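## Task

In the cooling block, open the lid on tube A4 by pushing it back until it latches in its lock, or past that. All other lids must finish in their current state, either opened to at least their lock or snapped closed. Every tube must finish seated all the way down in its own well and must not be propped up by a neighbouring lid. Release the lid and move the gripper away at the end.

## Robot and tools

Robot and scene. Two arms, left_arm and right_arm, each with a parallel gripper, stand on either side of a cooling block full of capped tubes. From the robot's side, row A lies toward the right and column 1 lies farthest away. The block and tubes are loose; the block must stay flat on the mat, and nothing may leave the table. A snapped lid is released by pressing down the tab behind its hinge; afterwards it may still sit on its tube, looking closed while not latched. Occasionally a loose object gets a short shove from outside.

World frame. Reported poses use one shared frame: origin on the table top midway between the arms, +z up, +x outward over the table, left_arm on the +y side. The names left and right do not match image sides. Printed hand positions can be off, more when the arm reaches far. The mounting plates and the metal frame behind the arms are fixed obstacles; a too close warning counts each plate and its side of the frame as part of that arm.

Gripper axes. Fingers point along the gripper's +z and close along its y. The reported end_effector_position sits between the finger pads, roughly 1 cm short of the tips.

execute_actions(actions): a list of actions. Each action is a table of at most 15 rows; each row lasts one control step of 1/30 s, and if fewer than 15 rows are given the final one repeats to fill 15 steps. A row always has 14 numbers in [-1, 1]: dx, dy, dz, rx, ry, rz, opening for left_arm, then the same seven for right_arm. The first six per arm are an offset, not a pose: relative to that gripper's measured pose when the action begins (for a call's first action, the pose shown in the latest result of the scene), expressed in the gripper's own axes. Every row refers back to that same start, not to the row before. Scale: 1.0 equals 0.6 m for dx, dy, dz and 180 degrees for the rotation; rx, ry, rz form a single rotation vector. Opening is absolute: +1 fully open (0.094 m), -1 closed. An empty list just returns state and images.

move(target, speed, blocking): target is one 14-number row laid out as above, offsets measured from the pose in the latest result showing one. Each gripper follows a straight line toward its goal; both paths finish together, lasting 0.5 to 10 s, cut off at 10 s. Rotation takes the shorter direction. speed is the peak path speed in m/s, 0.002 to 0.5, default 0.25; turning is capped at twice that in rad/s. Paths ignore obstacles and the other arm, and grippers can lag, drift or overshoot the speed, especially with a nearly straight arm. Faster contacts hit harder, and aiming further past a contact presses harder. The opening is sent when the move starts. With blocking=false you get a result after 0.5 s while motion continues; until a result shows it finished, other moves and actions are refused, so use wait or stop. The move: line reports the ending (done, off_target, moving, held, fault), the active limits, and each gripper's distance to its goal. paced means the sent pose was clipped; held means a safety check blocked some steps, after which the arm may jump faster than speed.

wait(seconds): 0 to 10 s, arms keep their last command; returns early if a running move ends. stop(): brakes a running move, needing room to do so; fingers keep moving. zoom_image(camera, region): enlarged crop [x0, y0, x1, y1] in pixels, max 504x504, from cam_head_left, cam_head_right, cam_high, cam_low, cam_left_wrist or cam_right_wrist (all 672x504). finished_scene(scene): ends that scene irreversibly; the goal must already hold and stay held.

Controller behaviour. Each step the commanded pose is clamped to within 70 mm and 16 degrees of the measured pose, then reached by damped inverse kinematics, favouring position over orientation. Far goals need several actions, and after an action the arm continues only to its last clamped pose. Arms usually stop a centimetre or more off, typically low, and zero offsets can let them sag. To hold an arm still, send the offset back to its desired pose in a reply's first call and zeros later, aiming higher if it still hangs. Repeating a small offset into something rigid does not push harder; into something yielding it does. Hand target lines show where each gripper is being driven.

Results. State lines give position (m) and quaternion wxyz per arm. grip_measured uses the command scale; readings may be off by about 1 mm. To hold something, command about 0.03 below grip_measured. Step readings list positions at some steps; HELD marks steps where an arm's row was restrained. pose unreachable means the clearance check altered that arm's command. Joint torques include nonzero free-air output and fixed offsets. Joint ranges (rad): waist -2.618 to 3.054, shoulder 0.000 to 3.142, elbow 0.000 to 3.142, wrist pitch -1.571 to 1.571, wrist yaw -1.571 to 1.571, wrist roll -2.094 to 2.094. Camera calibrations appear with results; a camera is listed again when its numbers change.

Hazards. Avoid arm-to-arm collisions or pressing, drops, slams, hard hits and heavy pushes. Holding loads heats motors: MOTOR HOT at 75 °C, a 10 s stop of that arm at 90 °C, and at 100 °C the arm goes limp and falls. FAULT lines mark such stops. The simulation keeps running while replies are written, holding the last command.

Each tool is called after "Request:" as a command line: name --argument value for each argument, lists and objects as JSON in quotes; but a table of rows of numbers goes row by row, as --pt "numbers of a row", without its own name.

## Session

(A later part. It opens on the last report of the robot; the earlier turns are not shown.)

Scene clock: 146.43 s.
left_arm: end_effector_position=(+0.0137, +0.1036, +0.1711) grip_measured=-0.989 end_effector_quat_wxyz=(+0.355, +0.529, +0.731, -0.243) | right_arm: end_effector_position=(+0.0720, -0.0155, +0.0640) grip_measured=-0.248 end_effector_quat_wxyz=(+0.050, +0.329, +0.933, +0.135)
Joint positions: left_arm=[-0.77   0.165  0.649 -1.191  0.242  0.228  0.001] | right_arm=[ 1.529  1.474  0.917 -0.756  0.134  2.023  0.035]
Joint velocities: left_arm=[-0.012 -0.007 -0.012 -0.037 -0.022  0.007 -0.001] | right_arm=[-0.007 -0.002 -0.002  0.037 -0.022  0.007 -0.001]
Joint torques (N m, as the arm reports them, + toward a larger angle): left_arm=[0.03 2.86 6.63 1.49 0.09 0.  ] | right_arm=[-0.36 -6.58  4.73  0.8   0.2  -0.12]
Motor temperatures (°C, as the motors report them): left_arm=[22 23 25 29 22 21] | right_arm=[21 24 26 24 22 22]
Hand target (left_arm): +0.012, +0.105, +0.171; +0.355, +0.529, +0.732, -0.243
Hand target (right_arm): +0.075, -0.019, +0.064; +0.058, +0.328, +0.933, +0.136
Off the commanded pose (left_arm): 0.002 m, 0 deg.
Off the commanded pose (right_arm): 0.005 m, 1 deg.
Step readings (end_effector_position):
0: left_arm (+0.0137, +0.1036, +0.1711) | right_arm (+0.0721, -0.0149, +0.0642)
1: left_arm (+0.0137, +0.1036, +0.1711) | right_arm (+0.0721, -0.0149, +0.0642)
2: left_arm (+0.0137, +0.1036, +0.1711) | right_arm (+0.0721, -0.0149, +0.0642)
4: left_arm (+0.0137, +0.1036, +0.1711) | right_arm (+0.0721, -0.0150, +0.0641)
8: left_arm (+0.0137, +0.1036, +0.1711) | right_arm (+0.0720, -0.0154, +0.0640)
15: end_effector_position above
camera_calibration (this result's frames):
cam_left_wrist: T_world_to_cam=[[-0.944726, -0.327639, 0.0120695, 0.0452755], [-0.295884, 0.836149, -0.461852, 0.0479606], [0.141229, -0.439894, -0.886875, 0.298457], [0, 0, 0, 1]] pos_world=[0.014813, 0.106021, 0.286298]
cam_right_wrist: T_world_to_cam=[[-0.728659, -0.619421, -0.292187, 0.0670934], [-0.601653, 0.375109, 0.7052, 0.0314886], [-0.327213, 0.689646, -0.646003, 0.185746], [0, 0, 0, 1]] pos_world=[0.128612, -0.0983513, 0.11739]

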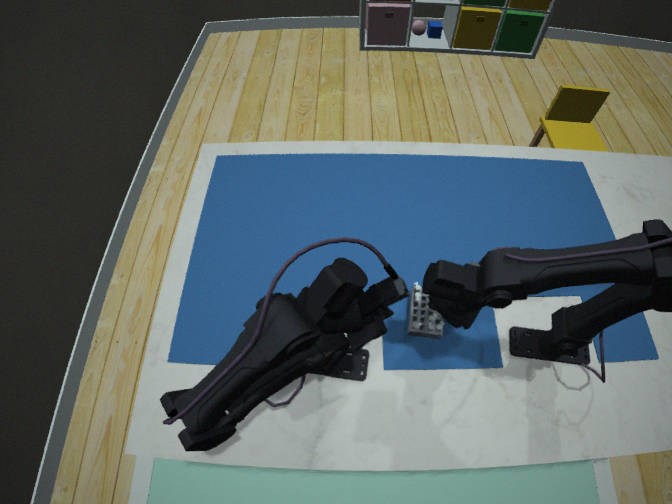

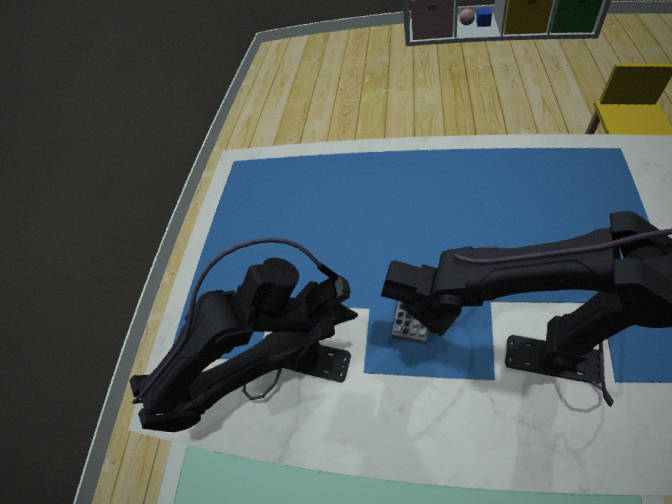

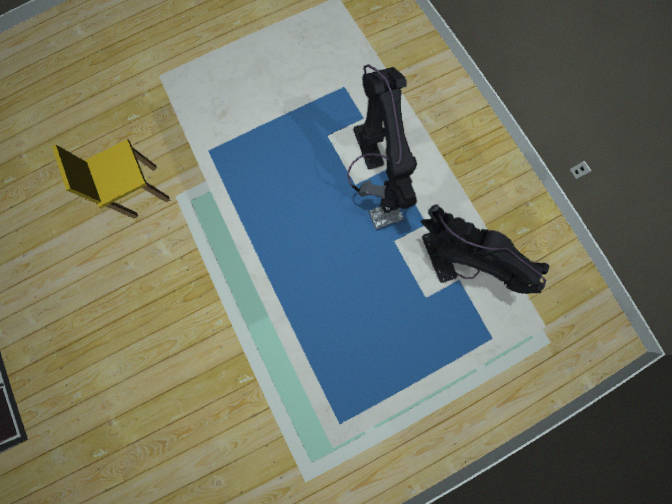

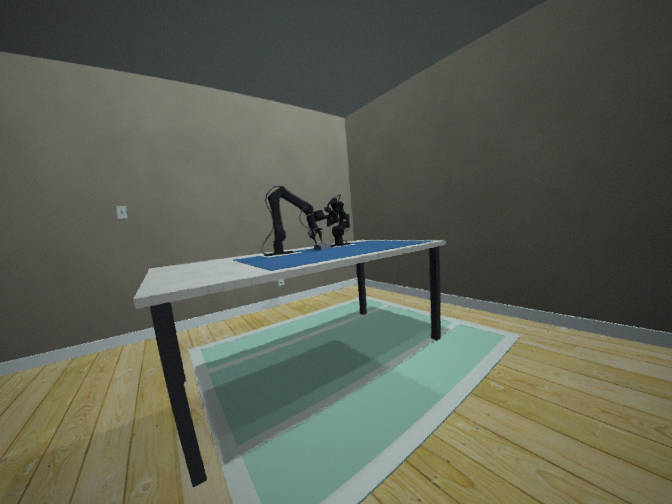

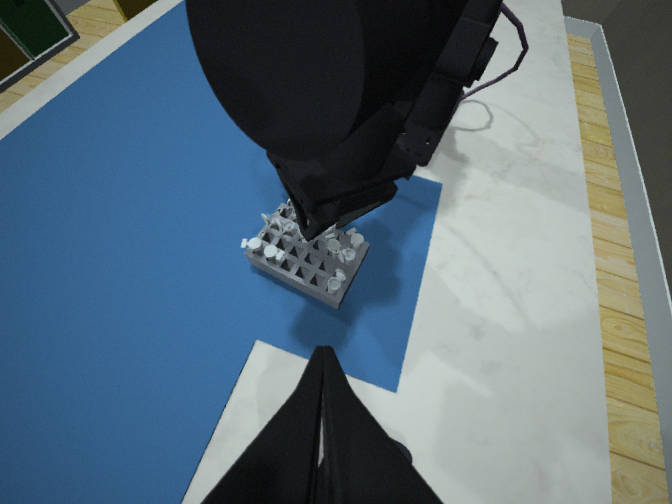

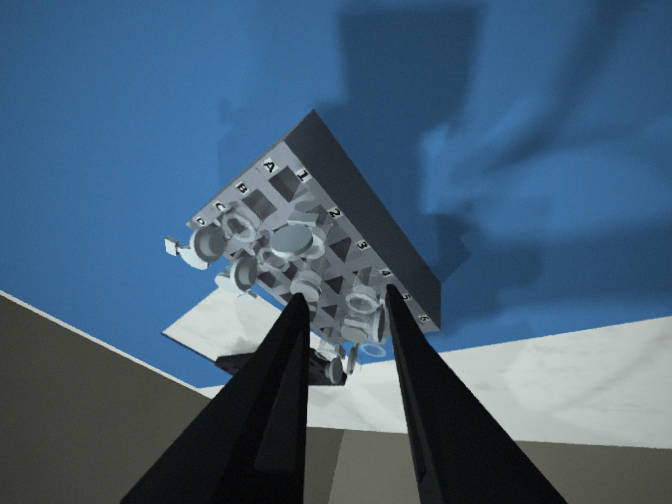

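Request:
execute_actions --actions '[[[0.002,-0.001,-0.003,0,0,0,-1,-0.0083,-0.0018,-0.0007,-0.0024,-0.0042,-0.0014,-0.235],[0.002,-0.001,-0.003,0,0,0,-1,-0.0083,-0.0018,-0.0007,-0.0024,-0.0042,-0.0014,-0.22],[0.002,-0.001,-0.003,0,0,0,-1,-0.0083,-0.0018,-0.0007,-0.0024,-0.0042,-0.0014,-0.2],[0.002,-0.001,-0.003,0,0,0,-1,-0.0083,-0.0018,-0.0007,-0.0024,-0.0042,-0.0014,-0.18],[0.002,-0.001,-0.003,0,0,0,-1,-0.0083,-0.0018,-0.0007,-0.0024,-0.0042,-0.0014,-0.16],[0.002,-0.001,-0.003,0,0,0,-1,-0.0083,-0.0018,-0.0007,-0.0024,-0.0042,-0.0014,-0.14],[0.002,-0.001,-0.003,0,0,0,-1,-0.0083,-0.0018,-0.0007,-0.0024,-0.0042,-0.0014,-0.12],[0.002,-0.001,-0.003,0,0,0,-1,-0.0083,-0.0018,-0.0007,-0.0024,-0.0042,-0.0014,-0.1],[0.002,-0.001,-0.003,0,0,0,-1,-0.0083,-0.0018,-0.0007,-0.0024,-0.0042,-0.0014,-0.08],[0.002,-0.001,-0.003,0,0,0,-1,-0.0083,-0.0018,-0.0007,-0.0024,-0.0042,-0.0014,-0.06]]]'

Request:
zoom_image --camera "cam_right_wrist" --region '[270, 240, 450, 400]'

Scene clock: 148.93 s.
left_arm: end_effector_position=(+0.0137, +0.1036, +0.1711) grip_measured=-0.989 end_effector_quat_wxyz=(+0.355, +0.529, +0.731, -0.243) | right_arm: end_effector_position=(+0.0720, -0.0155, +0.0640) grip_measured=-0.061 end_effector_quat_wxyz=(+0.050, +0.329, +0.933, +0.135)
Joint positions: left_arm=[-0.77   0.165  0.649 -1.191  0.242  0.228  0.001] | right_arm=[ 1.529  1.474  0.917 -0.756  0.134  2.023  0.044]
Joint velocities: left_arm=[ 0.002  0.007  0.007  0.022  0.051 -0.007 -0.   ] | right_arm=[-0.012 -0.007  0.007 -0.022  0.007  0.007 -0.001]
Joint torques (N m, as the arm reports them, + toward a larger angle): left_arm=[0.04 2.86 6.63 1.49 0.08 0.  ] | right_arm=[-0.4  -6.57  4.72  0.81  0.21 -0.12]
Motor temperatures (°C, as the motors report them): left_arm=[22 23 25 29 22 21] | right_arm=[21 24 26 24 22 22]
Hand target (left_arm): +0.012, +0.105, +0.171; +0.355, +0.529, +0.732, -0.243
Hand target (right_arm): +0.075, -0.019, +0.064; +0.058, +0.328, +0.933, +0.136
Off the commanded pose (left_arm): 0.002 m, 0 deg.
Off the commanded pose (right_arm): 0.005 m, 1 deg.
Step readings (end_effector_position):
0: left_arm (+0.0137, +0.1036, +0.1711) | right_arm (+0.0720, -0.0155, +0.0640)
1: left_arm (+0.0137, +0.1036, +0.1711) | right_arm (+0.0720, -0.0155, +0.0640)
2: left_arm (+0.0137, +0.1036, +0.1711) | right_arm (+0.0720, -0.0155, +0.0640)
4: left_arm (+0.0137, +0.1036, +0.1711) | right_arm (+0.0720, -0.0155, +0.0640)
8: left_arm (+0.0137, +0.1036, +0.1711) | right_arm (+0.0720, -0.0155, +0.0640)
15: end_effector_position above
camera_calibration (this result's frames):
cam_left_wrist: T_world_to_cam=[[-0.944726, -0.327639, 0.0120695, 0.0452755], [-0.295884, 0.836149, -0.461852, 0.0479606], [0.141229, -0.439894, -0.886875, 0.298457], [0, 0, 0, 1]] pos_world=[0.014813, 0.106021, 0.286298]
cam_right_wrist: T_world_to_cam=[[-0.728659, -0.619421, -0.292187, 0.0670934], [-0.601653, 0.375109, 0.7052, 0.0314886], [-0.327213, 0.689646, -0.646003, 0.185746], [0, 0, 0, 1]] pos_world=[0.128612, -0.0983513, 0.11739]

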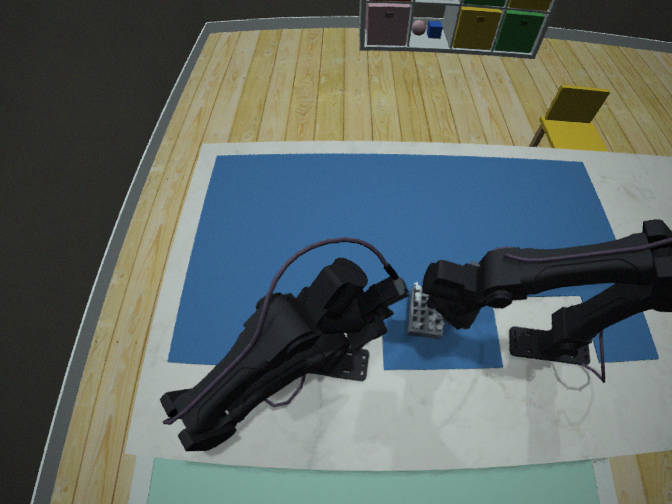

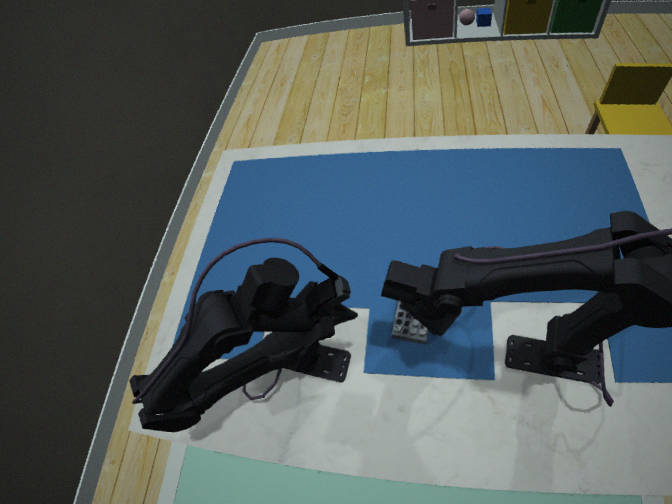

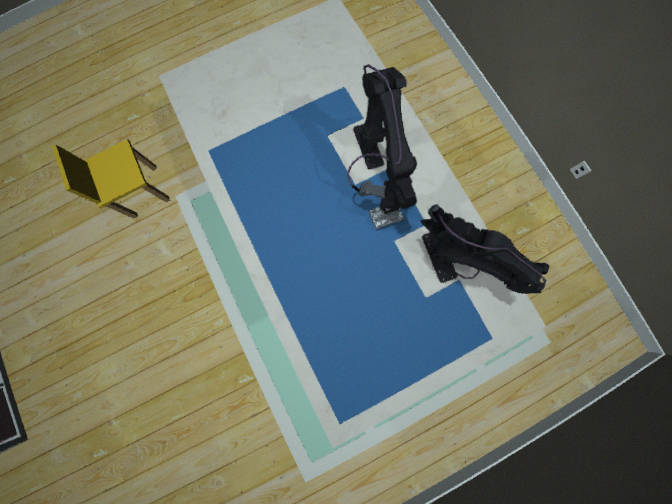

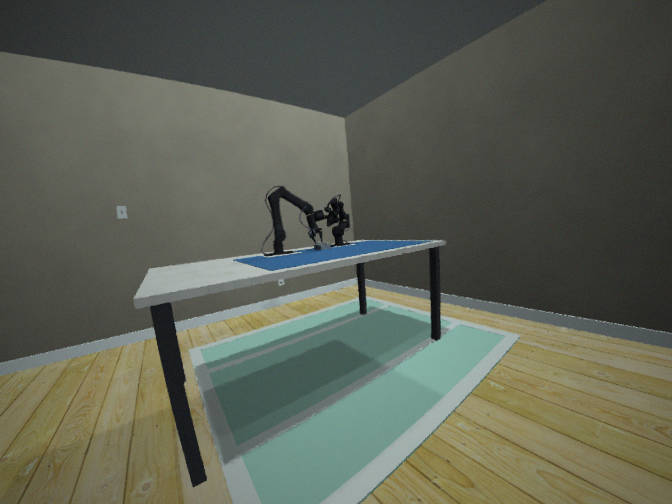

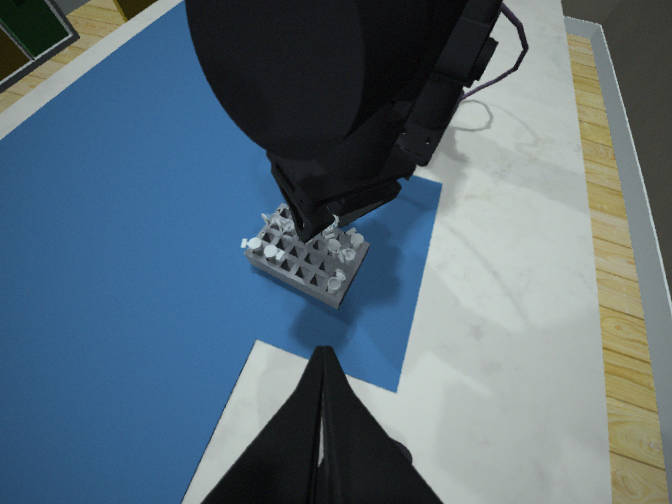

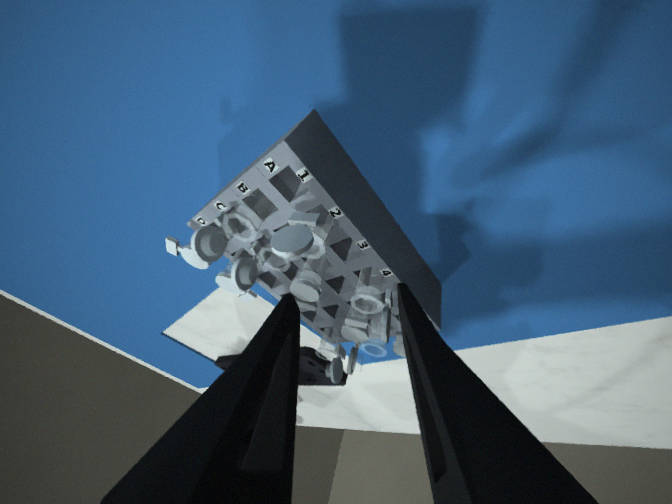

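Region (270, 240, 450, 400) of cam_right_wrist's 672x504 image, scaled by 2.800, with more detail than that image has.

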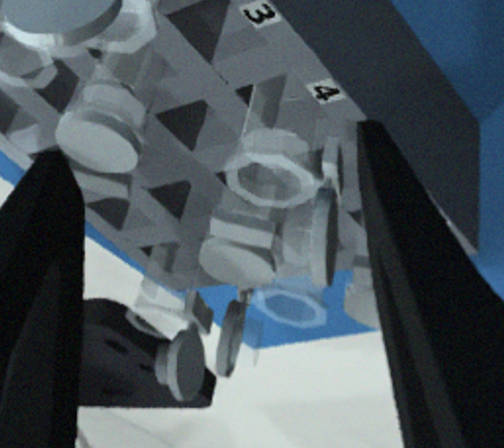

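Request:
move --target '[0.002,-0.001,-0.003,0,0,0,-1,0,-0.035,-0.17,0,0,0,-0.06]' --speed 0.12

Scene clock: 154.77 s.
left_arm: end_effector_position=(+0.0141, +0.1030, +0.1719) grip_measured=-0.989 end_effector_quat_wxyz=(+0.357, +0.529, +0.731, -0.243) | right_arm: end_effector_position=(+0.0406, -0.0530, +0.1431) grip_measured=-0.061 end_effector_quat_wxyz=(+0.041, +0.323, +0.938, +0.122)
Joint positions: left_arm=[-0.77   0.165  0.649 -1.187  0.242  0.228  0.001] | right_arm=[ 1.618  1.289  1.095 -1.155  0.132  2.1    0.044]
Joint velocities: left_arm=[ 0.002  0.002  0.007 -0.095 -0.066  0.022 -0.   ] | right_arm=[-0.007 -0.012 -0.012 -0.095 -0.007  0.022 -0.   ]
Joint torques (N m, as the arm reports them, + toward a larger angle): left_arm=[0.   2.86 6.64 1.46 0.09 0.  ] | right_arm=[ 0.5  -5.63  8.4   0.47  0.2   0.01]
Motor temperatures (°C, as the motors report them): left_arm=[22 23 25 29 22 21] | right_arm=[21 24 26 24 22 22]
Hand target (left_arm): +0.012, +0.105, +0.171; +0.355, +0.529, +0.732, -0.243
Hand target (right_arm): +0.041, -0.053, +0.156; +0.044, +0.323, +0.936, +0.135
Off the commanded pose (left_arm): 0.003 m, 0 deg.
Off the commanded pose (right_arm): 0.013 m, 2 deg.
joint sent to its limit (right arm) — the command would take joint 6 (wrist roll) past its upper limit, so that joint was sent only as far as its limit.
move: off_target (right_arm)
camera_calibration (this result's frames):
cam_left_wrist: T_world_to_cam=[[-0.944755, -0.327602, 0.0107298, 0.0457042], [-0.294694, 0.834611, -0.465382, 0.0496259], [0.143505, -0.442834, -0.885045, 0.298816], [0, 0, 0, 1]] pos_world=[0.0149223, 0.10588, 0.28707]
cam_right_wrist: T_world_to_cam=[[-0.726321, -0.635853, -0.261053, 0.0386954], [-0.589728, 0.381366, 0.711886, -0.0301987], [-0.353098, 0.671008, -0.651974, 0.253417], [0, 0, 0, 1]] pos_world=[0.0997771, -0.133923, 0.196821]

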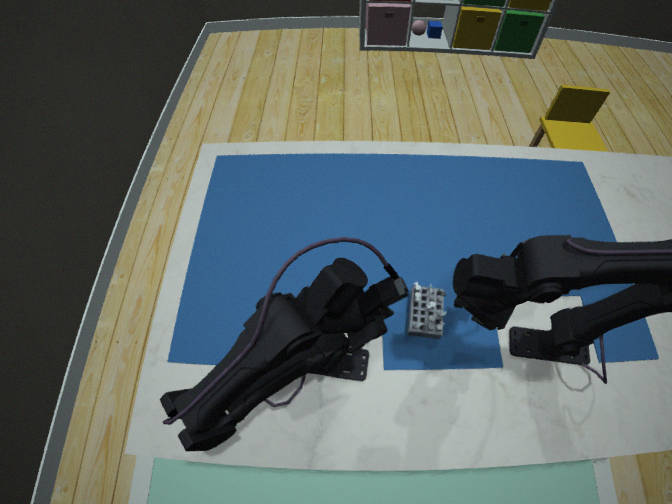

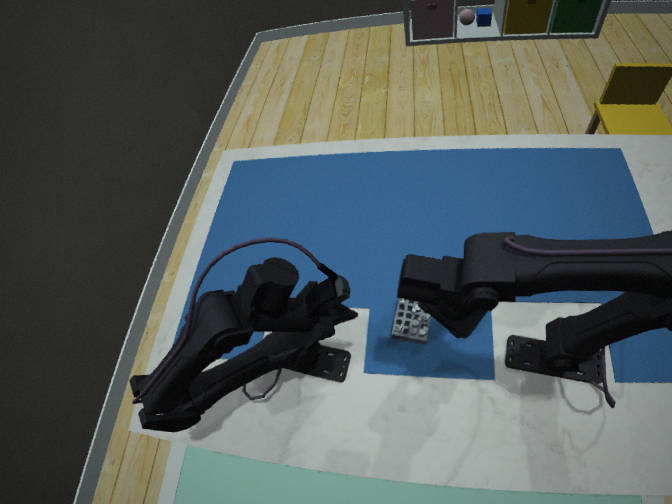

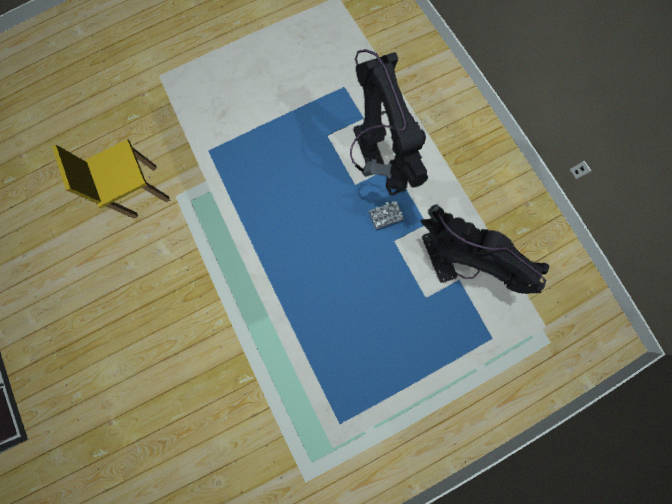

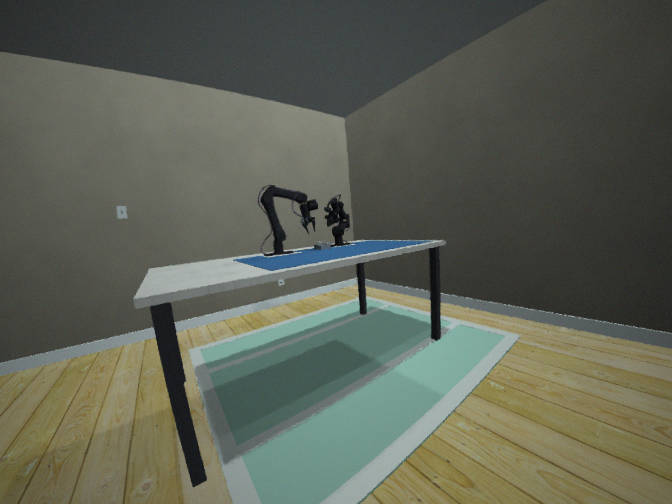

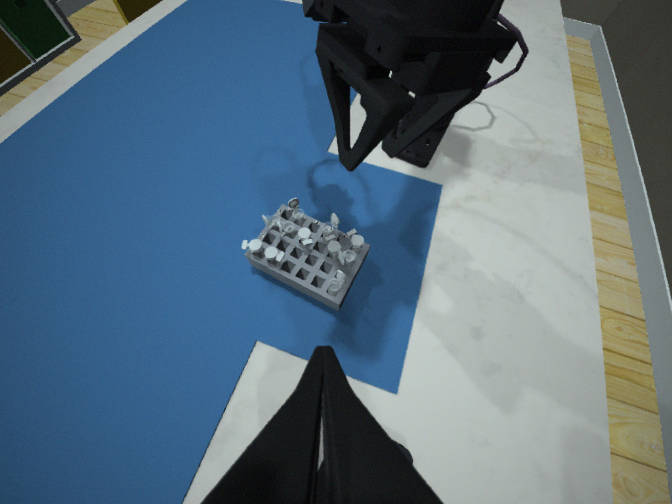

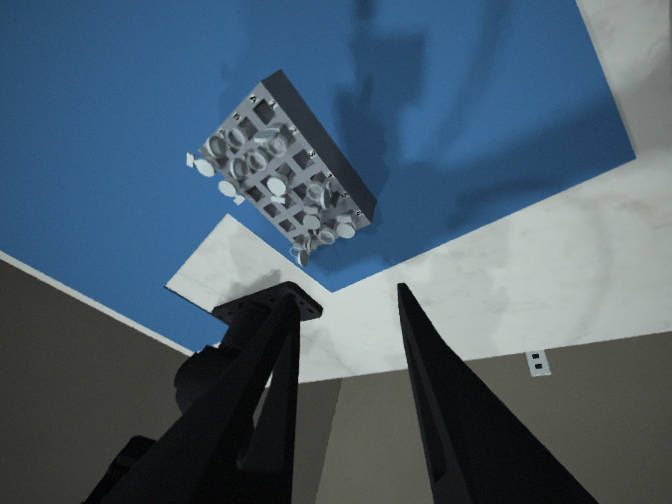

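Request:
zoom_image --camera "cam_right_wrist" --region '[175, 65, 395, 275]'

Request:
zoom_image --camera "cam_left_wrist" --region '[230, 185, 385, 320]'

Region (175, 65, 395, 275) of cam_right_wrist's 672x504 image, scaled by 2.291, with more detail than that image has; it fills the top 481 rows of this view, and the rest is white.

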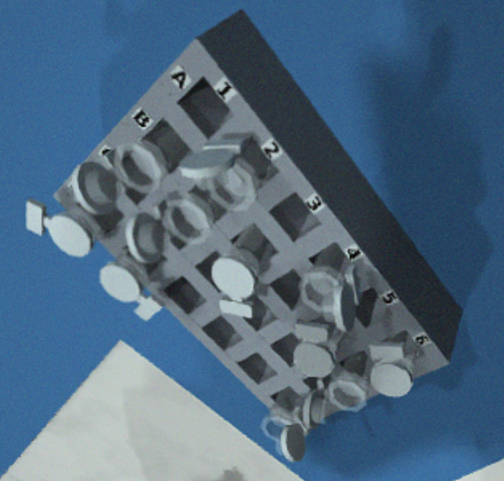

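Region (230, 185, 385, 320) of cam_left_wrist's 672x504 image, scaled by 3.252, with more detail than that image has; it fills the top 439 rows of this view, and the rest is white.

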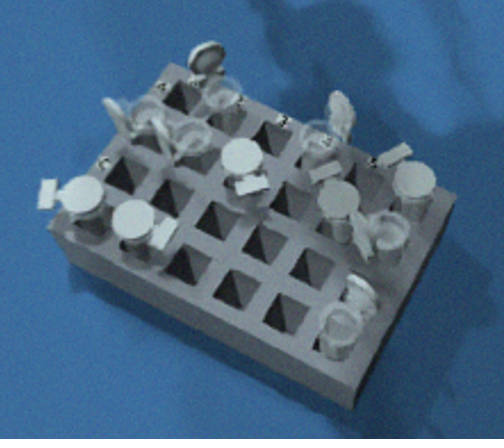

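Request:
zoom_image --camera "cam_left_wrist" --region '[285, 215, 355, 270]'

Request:
zoom_image --camera "cam_right_wrist" --region '[250, 150, 370, 250]'

Region (285, 215, 355, 270) of cam_left_wrist's 672x504 image, scaled by 7.200, with more detail than that image has; it fills the top 396 rows of this view, and the rest is white.

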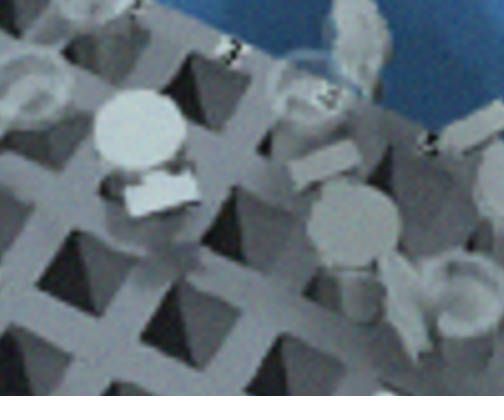

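Region (250, 150, 370, 250) of cam_right_wrist's 672x504 image, scaled by 4.200, with more detail than that image has.

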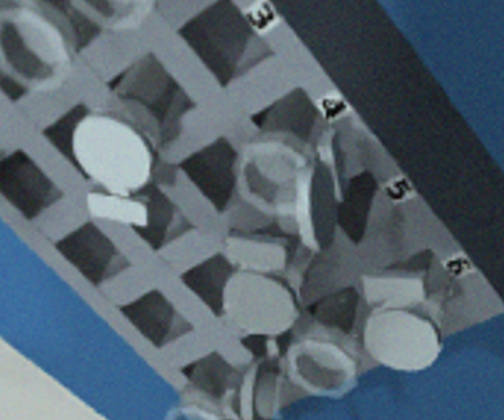

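Request:
move --target '[0.028,0.107,-0.035,-0.148,0.004,-0.12,-1,-0.171,-0.038,-0.095,0,0,0,-0.06]' --speed 0.3

Scene clock: 162.13 s.
left_arm: end_effector_position=(+0.0688, +0.1457, +0.1703) grip_measured=-0.989 end_effector_quat_wxyz=(+0.400, +0.309, +0.849, -0.153) | right_arm: end_effector_position=(+0.0995, -0.1426, +0.1821) grip_measured=-0.061 end_effector_quat_wxyz=(+0.043, +0.324, +0.939, +0.108)
Joint positions: left_arm=[-0.462  0.146  0.649 -1.191  0.085  0.055  0.001] | right_arm=[ 1.146  1.08   1.131 -1.391  0.028  1.642  0.044]
Joint velocities: left_arm=[ 0.007 -0.012 -0.002  0.022 -0.007 -0.022 -0.001] | right_arm=[ 0.002  0.012 -0.002 -0.007 -0.081 -0.051  0.001]
Joint torques (N m, as the arm reports them, + toward a larger angle): left_arm=[ 0.55  2.02  7.29  1.48 -0.08 -0.07] | right_arm=[-0.49 -3.37  8.42  0.54  0.03 -0.15]
Motor temperatures (°C, as the motors report them): left_arm=[22 23 25 29 22 21] | right_arm=[21 24 27 24 22 22]
Hand target (left_arm): +0.067, +0.150, +0.174; +0.408, +0.302, +0.848, -0.151
Hand target (right_arm): +0.101, -0.145, +0.194; +0.050, +0.322, +0.937, +0.122
Off the commanded pose (left_arm): 0.005 m, 4 deg.
Off the commanded pose (right_arm): 0.010 m, 2 deg.
move: off_target (left_arm)
camera_calibration (this result's frames):
cam_left_wrist: T_world_to_cam=[[-0.642865, -0.764692, 0.044384, 0.148602], [-0.69309, 0.556044, -0.458738, 0.0963025], [0.326114, -0.325669, -0.887462, 0.279249], [0, 0, 0, 1]] pos_world=[0.0712101, 0.151029, 0.285405]
cam_right_wrist: T_world_to_cam=[[-0.729812, -0.640434, -0.239206, 0.0304154], [-0.584191, 0.402474, 0.704795, 0.0146598], [-0.3551, 0.65411, -0.667866, 0.360438], [0, 0, 0, 1]] pos_world=[0.158753, -0.222187, 0.237668]

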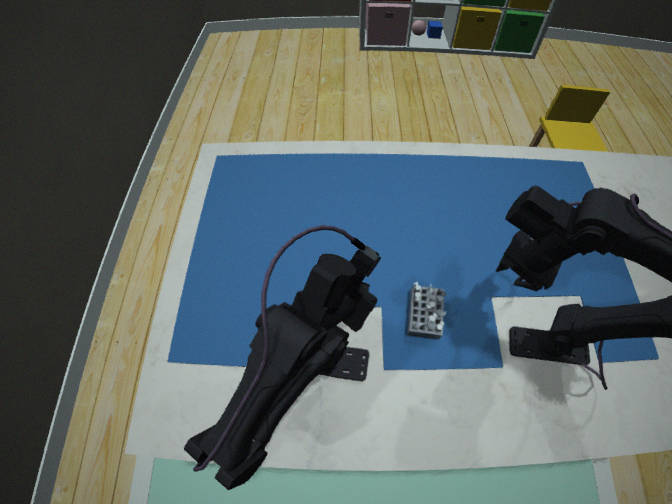

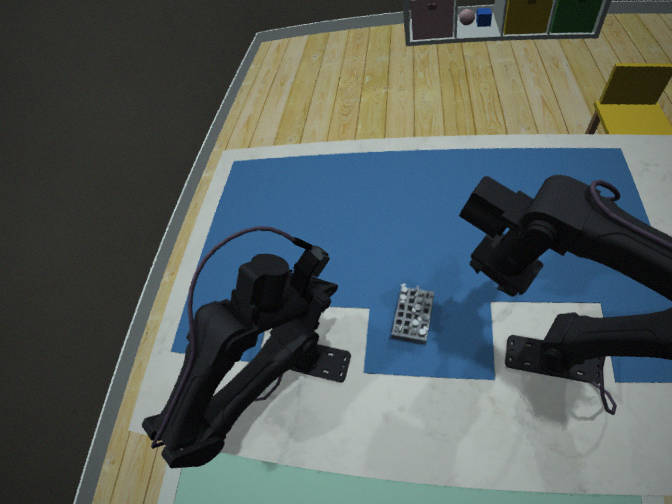

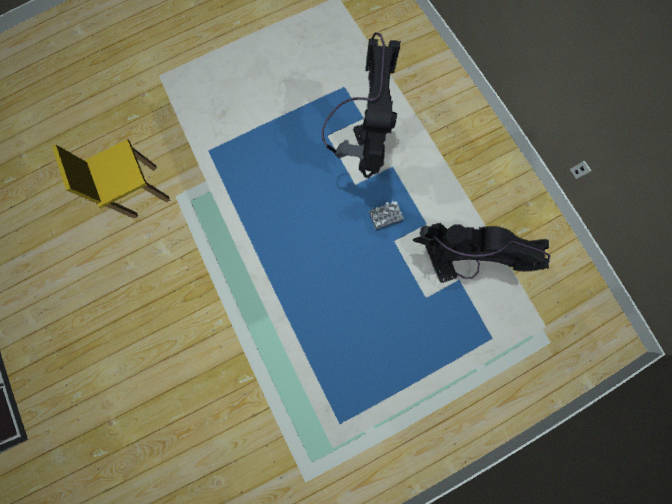

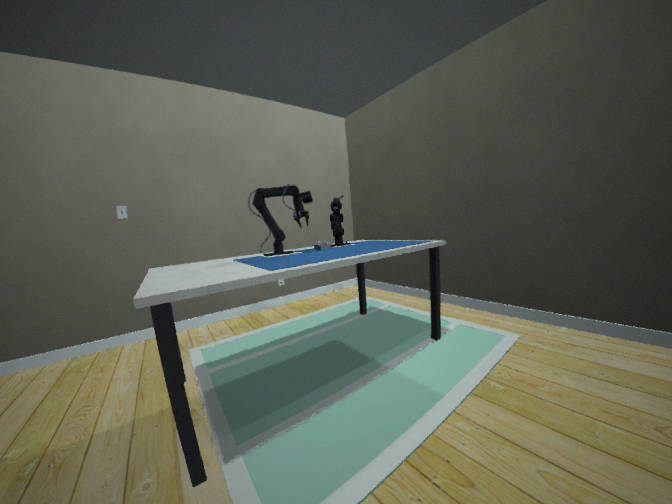

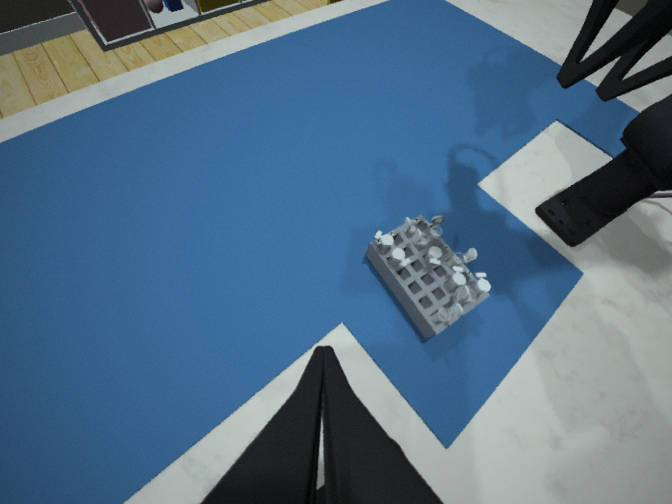

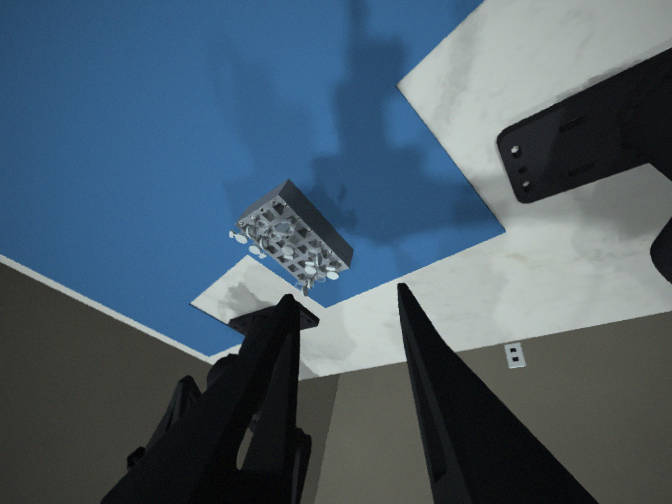

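Request:
zoom_image --camera "cam_left_wrist" --region '[355, 205, 505, 345]'

Request:
zoom_image --camera "cam_right_wrist" --region '[220, 175, 365, 305]'

Region (355, 205, 505, 345) of cam_left_wrist's 672x504 image, scaled by 3.360, with more detail than that image has; it fills the top 470 rows of this view, and the rest is white.

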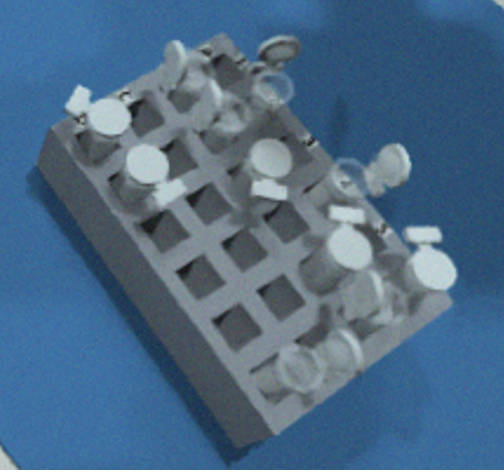

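Region (220, 175, 365, 305) of cam_right_wrist's 672x504 image, scaled by 3.476, with more detail than that image has; it fills the top 452 rows of this view, and the rest is white.

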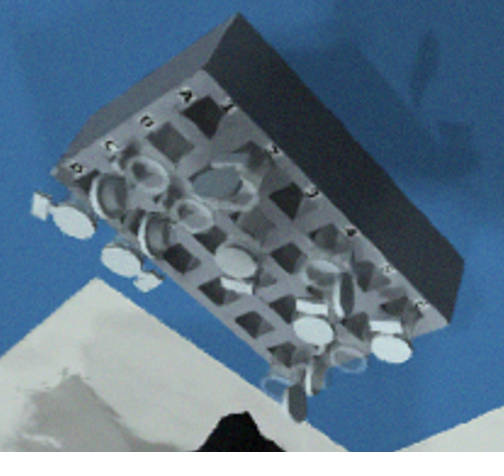

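All looks in order; ending scene 1.

Request:
finished_scene --scene 1

The scene is finished: the task was done.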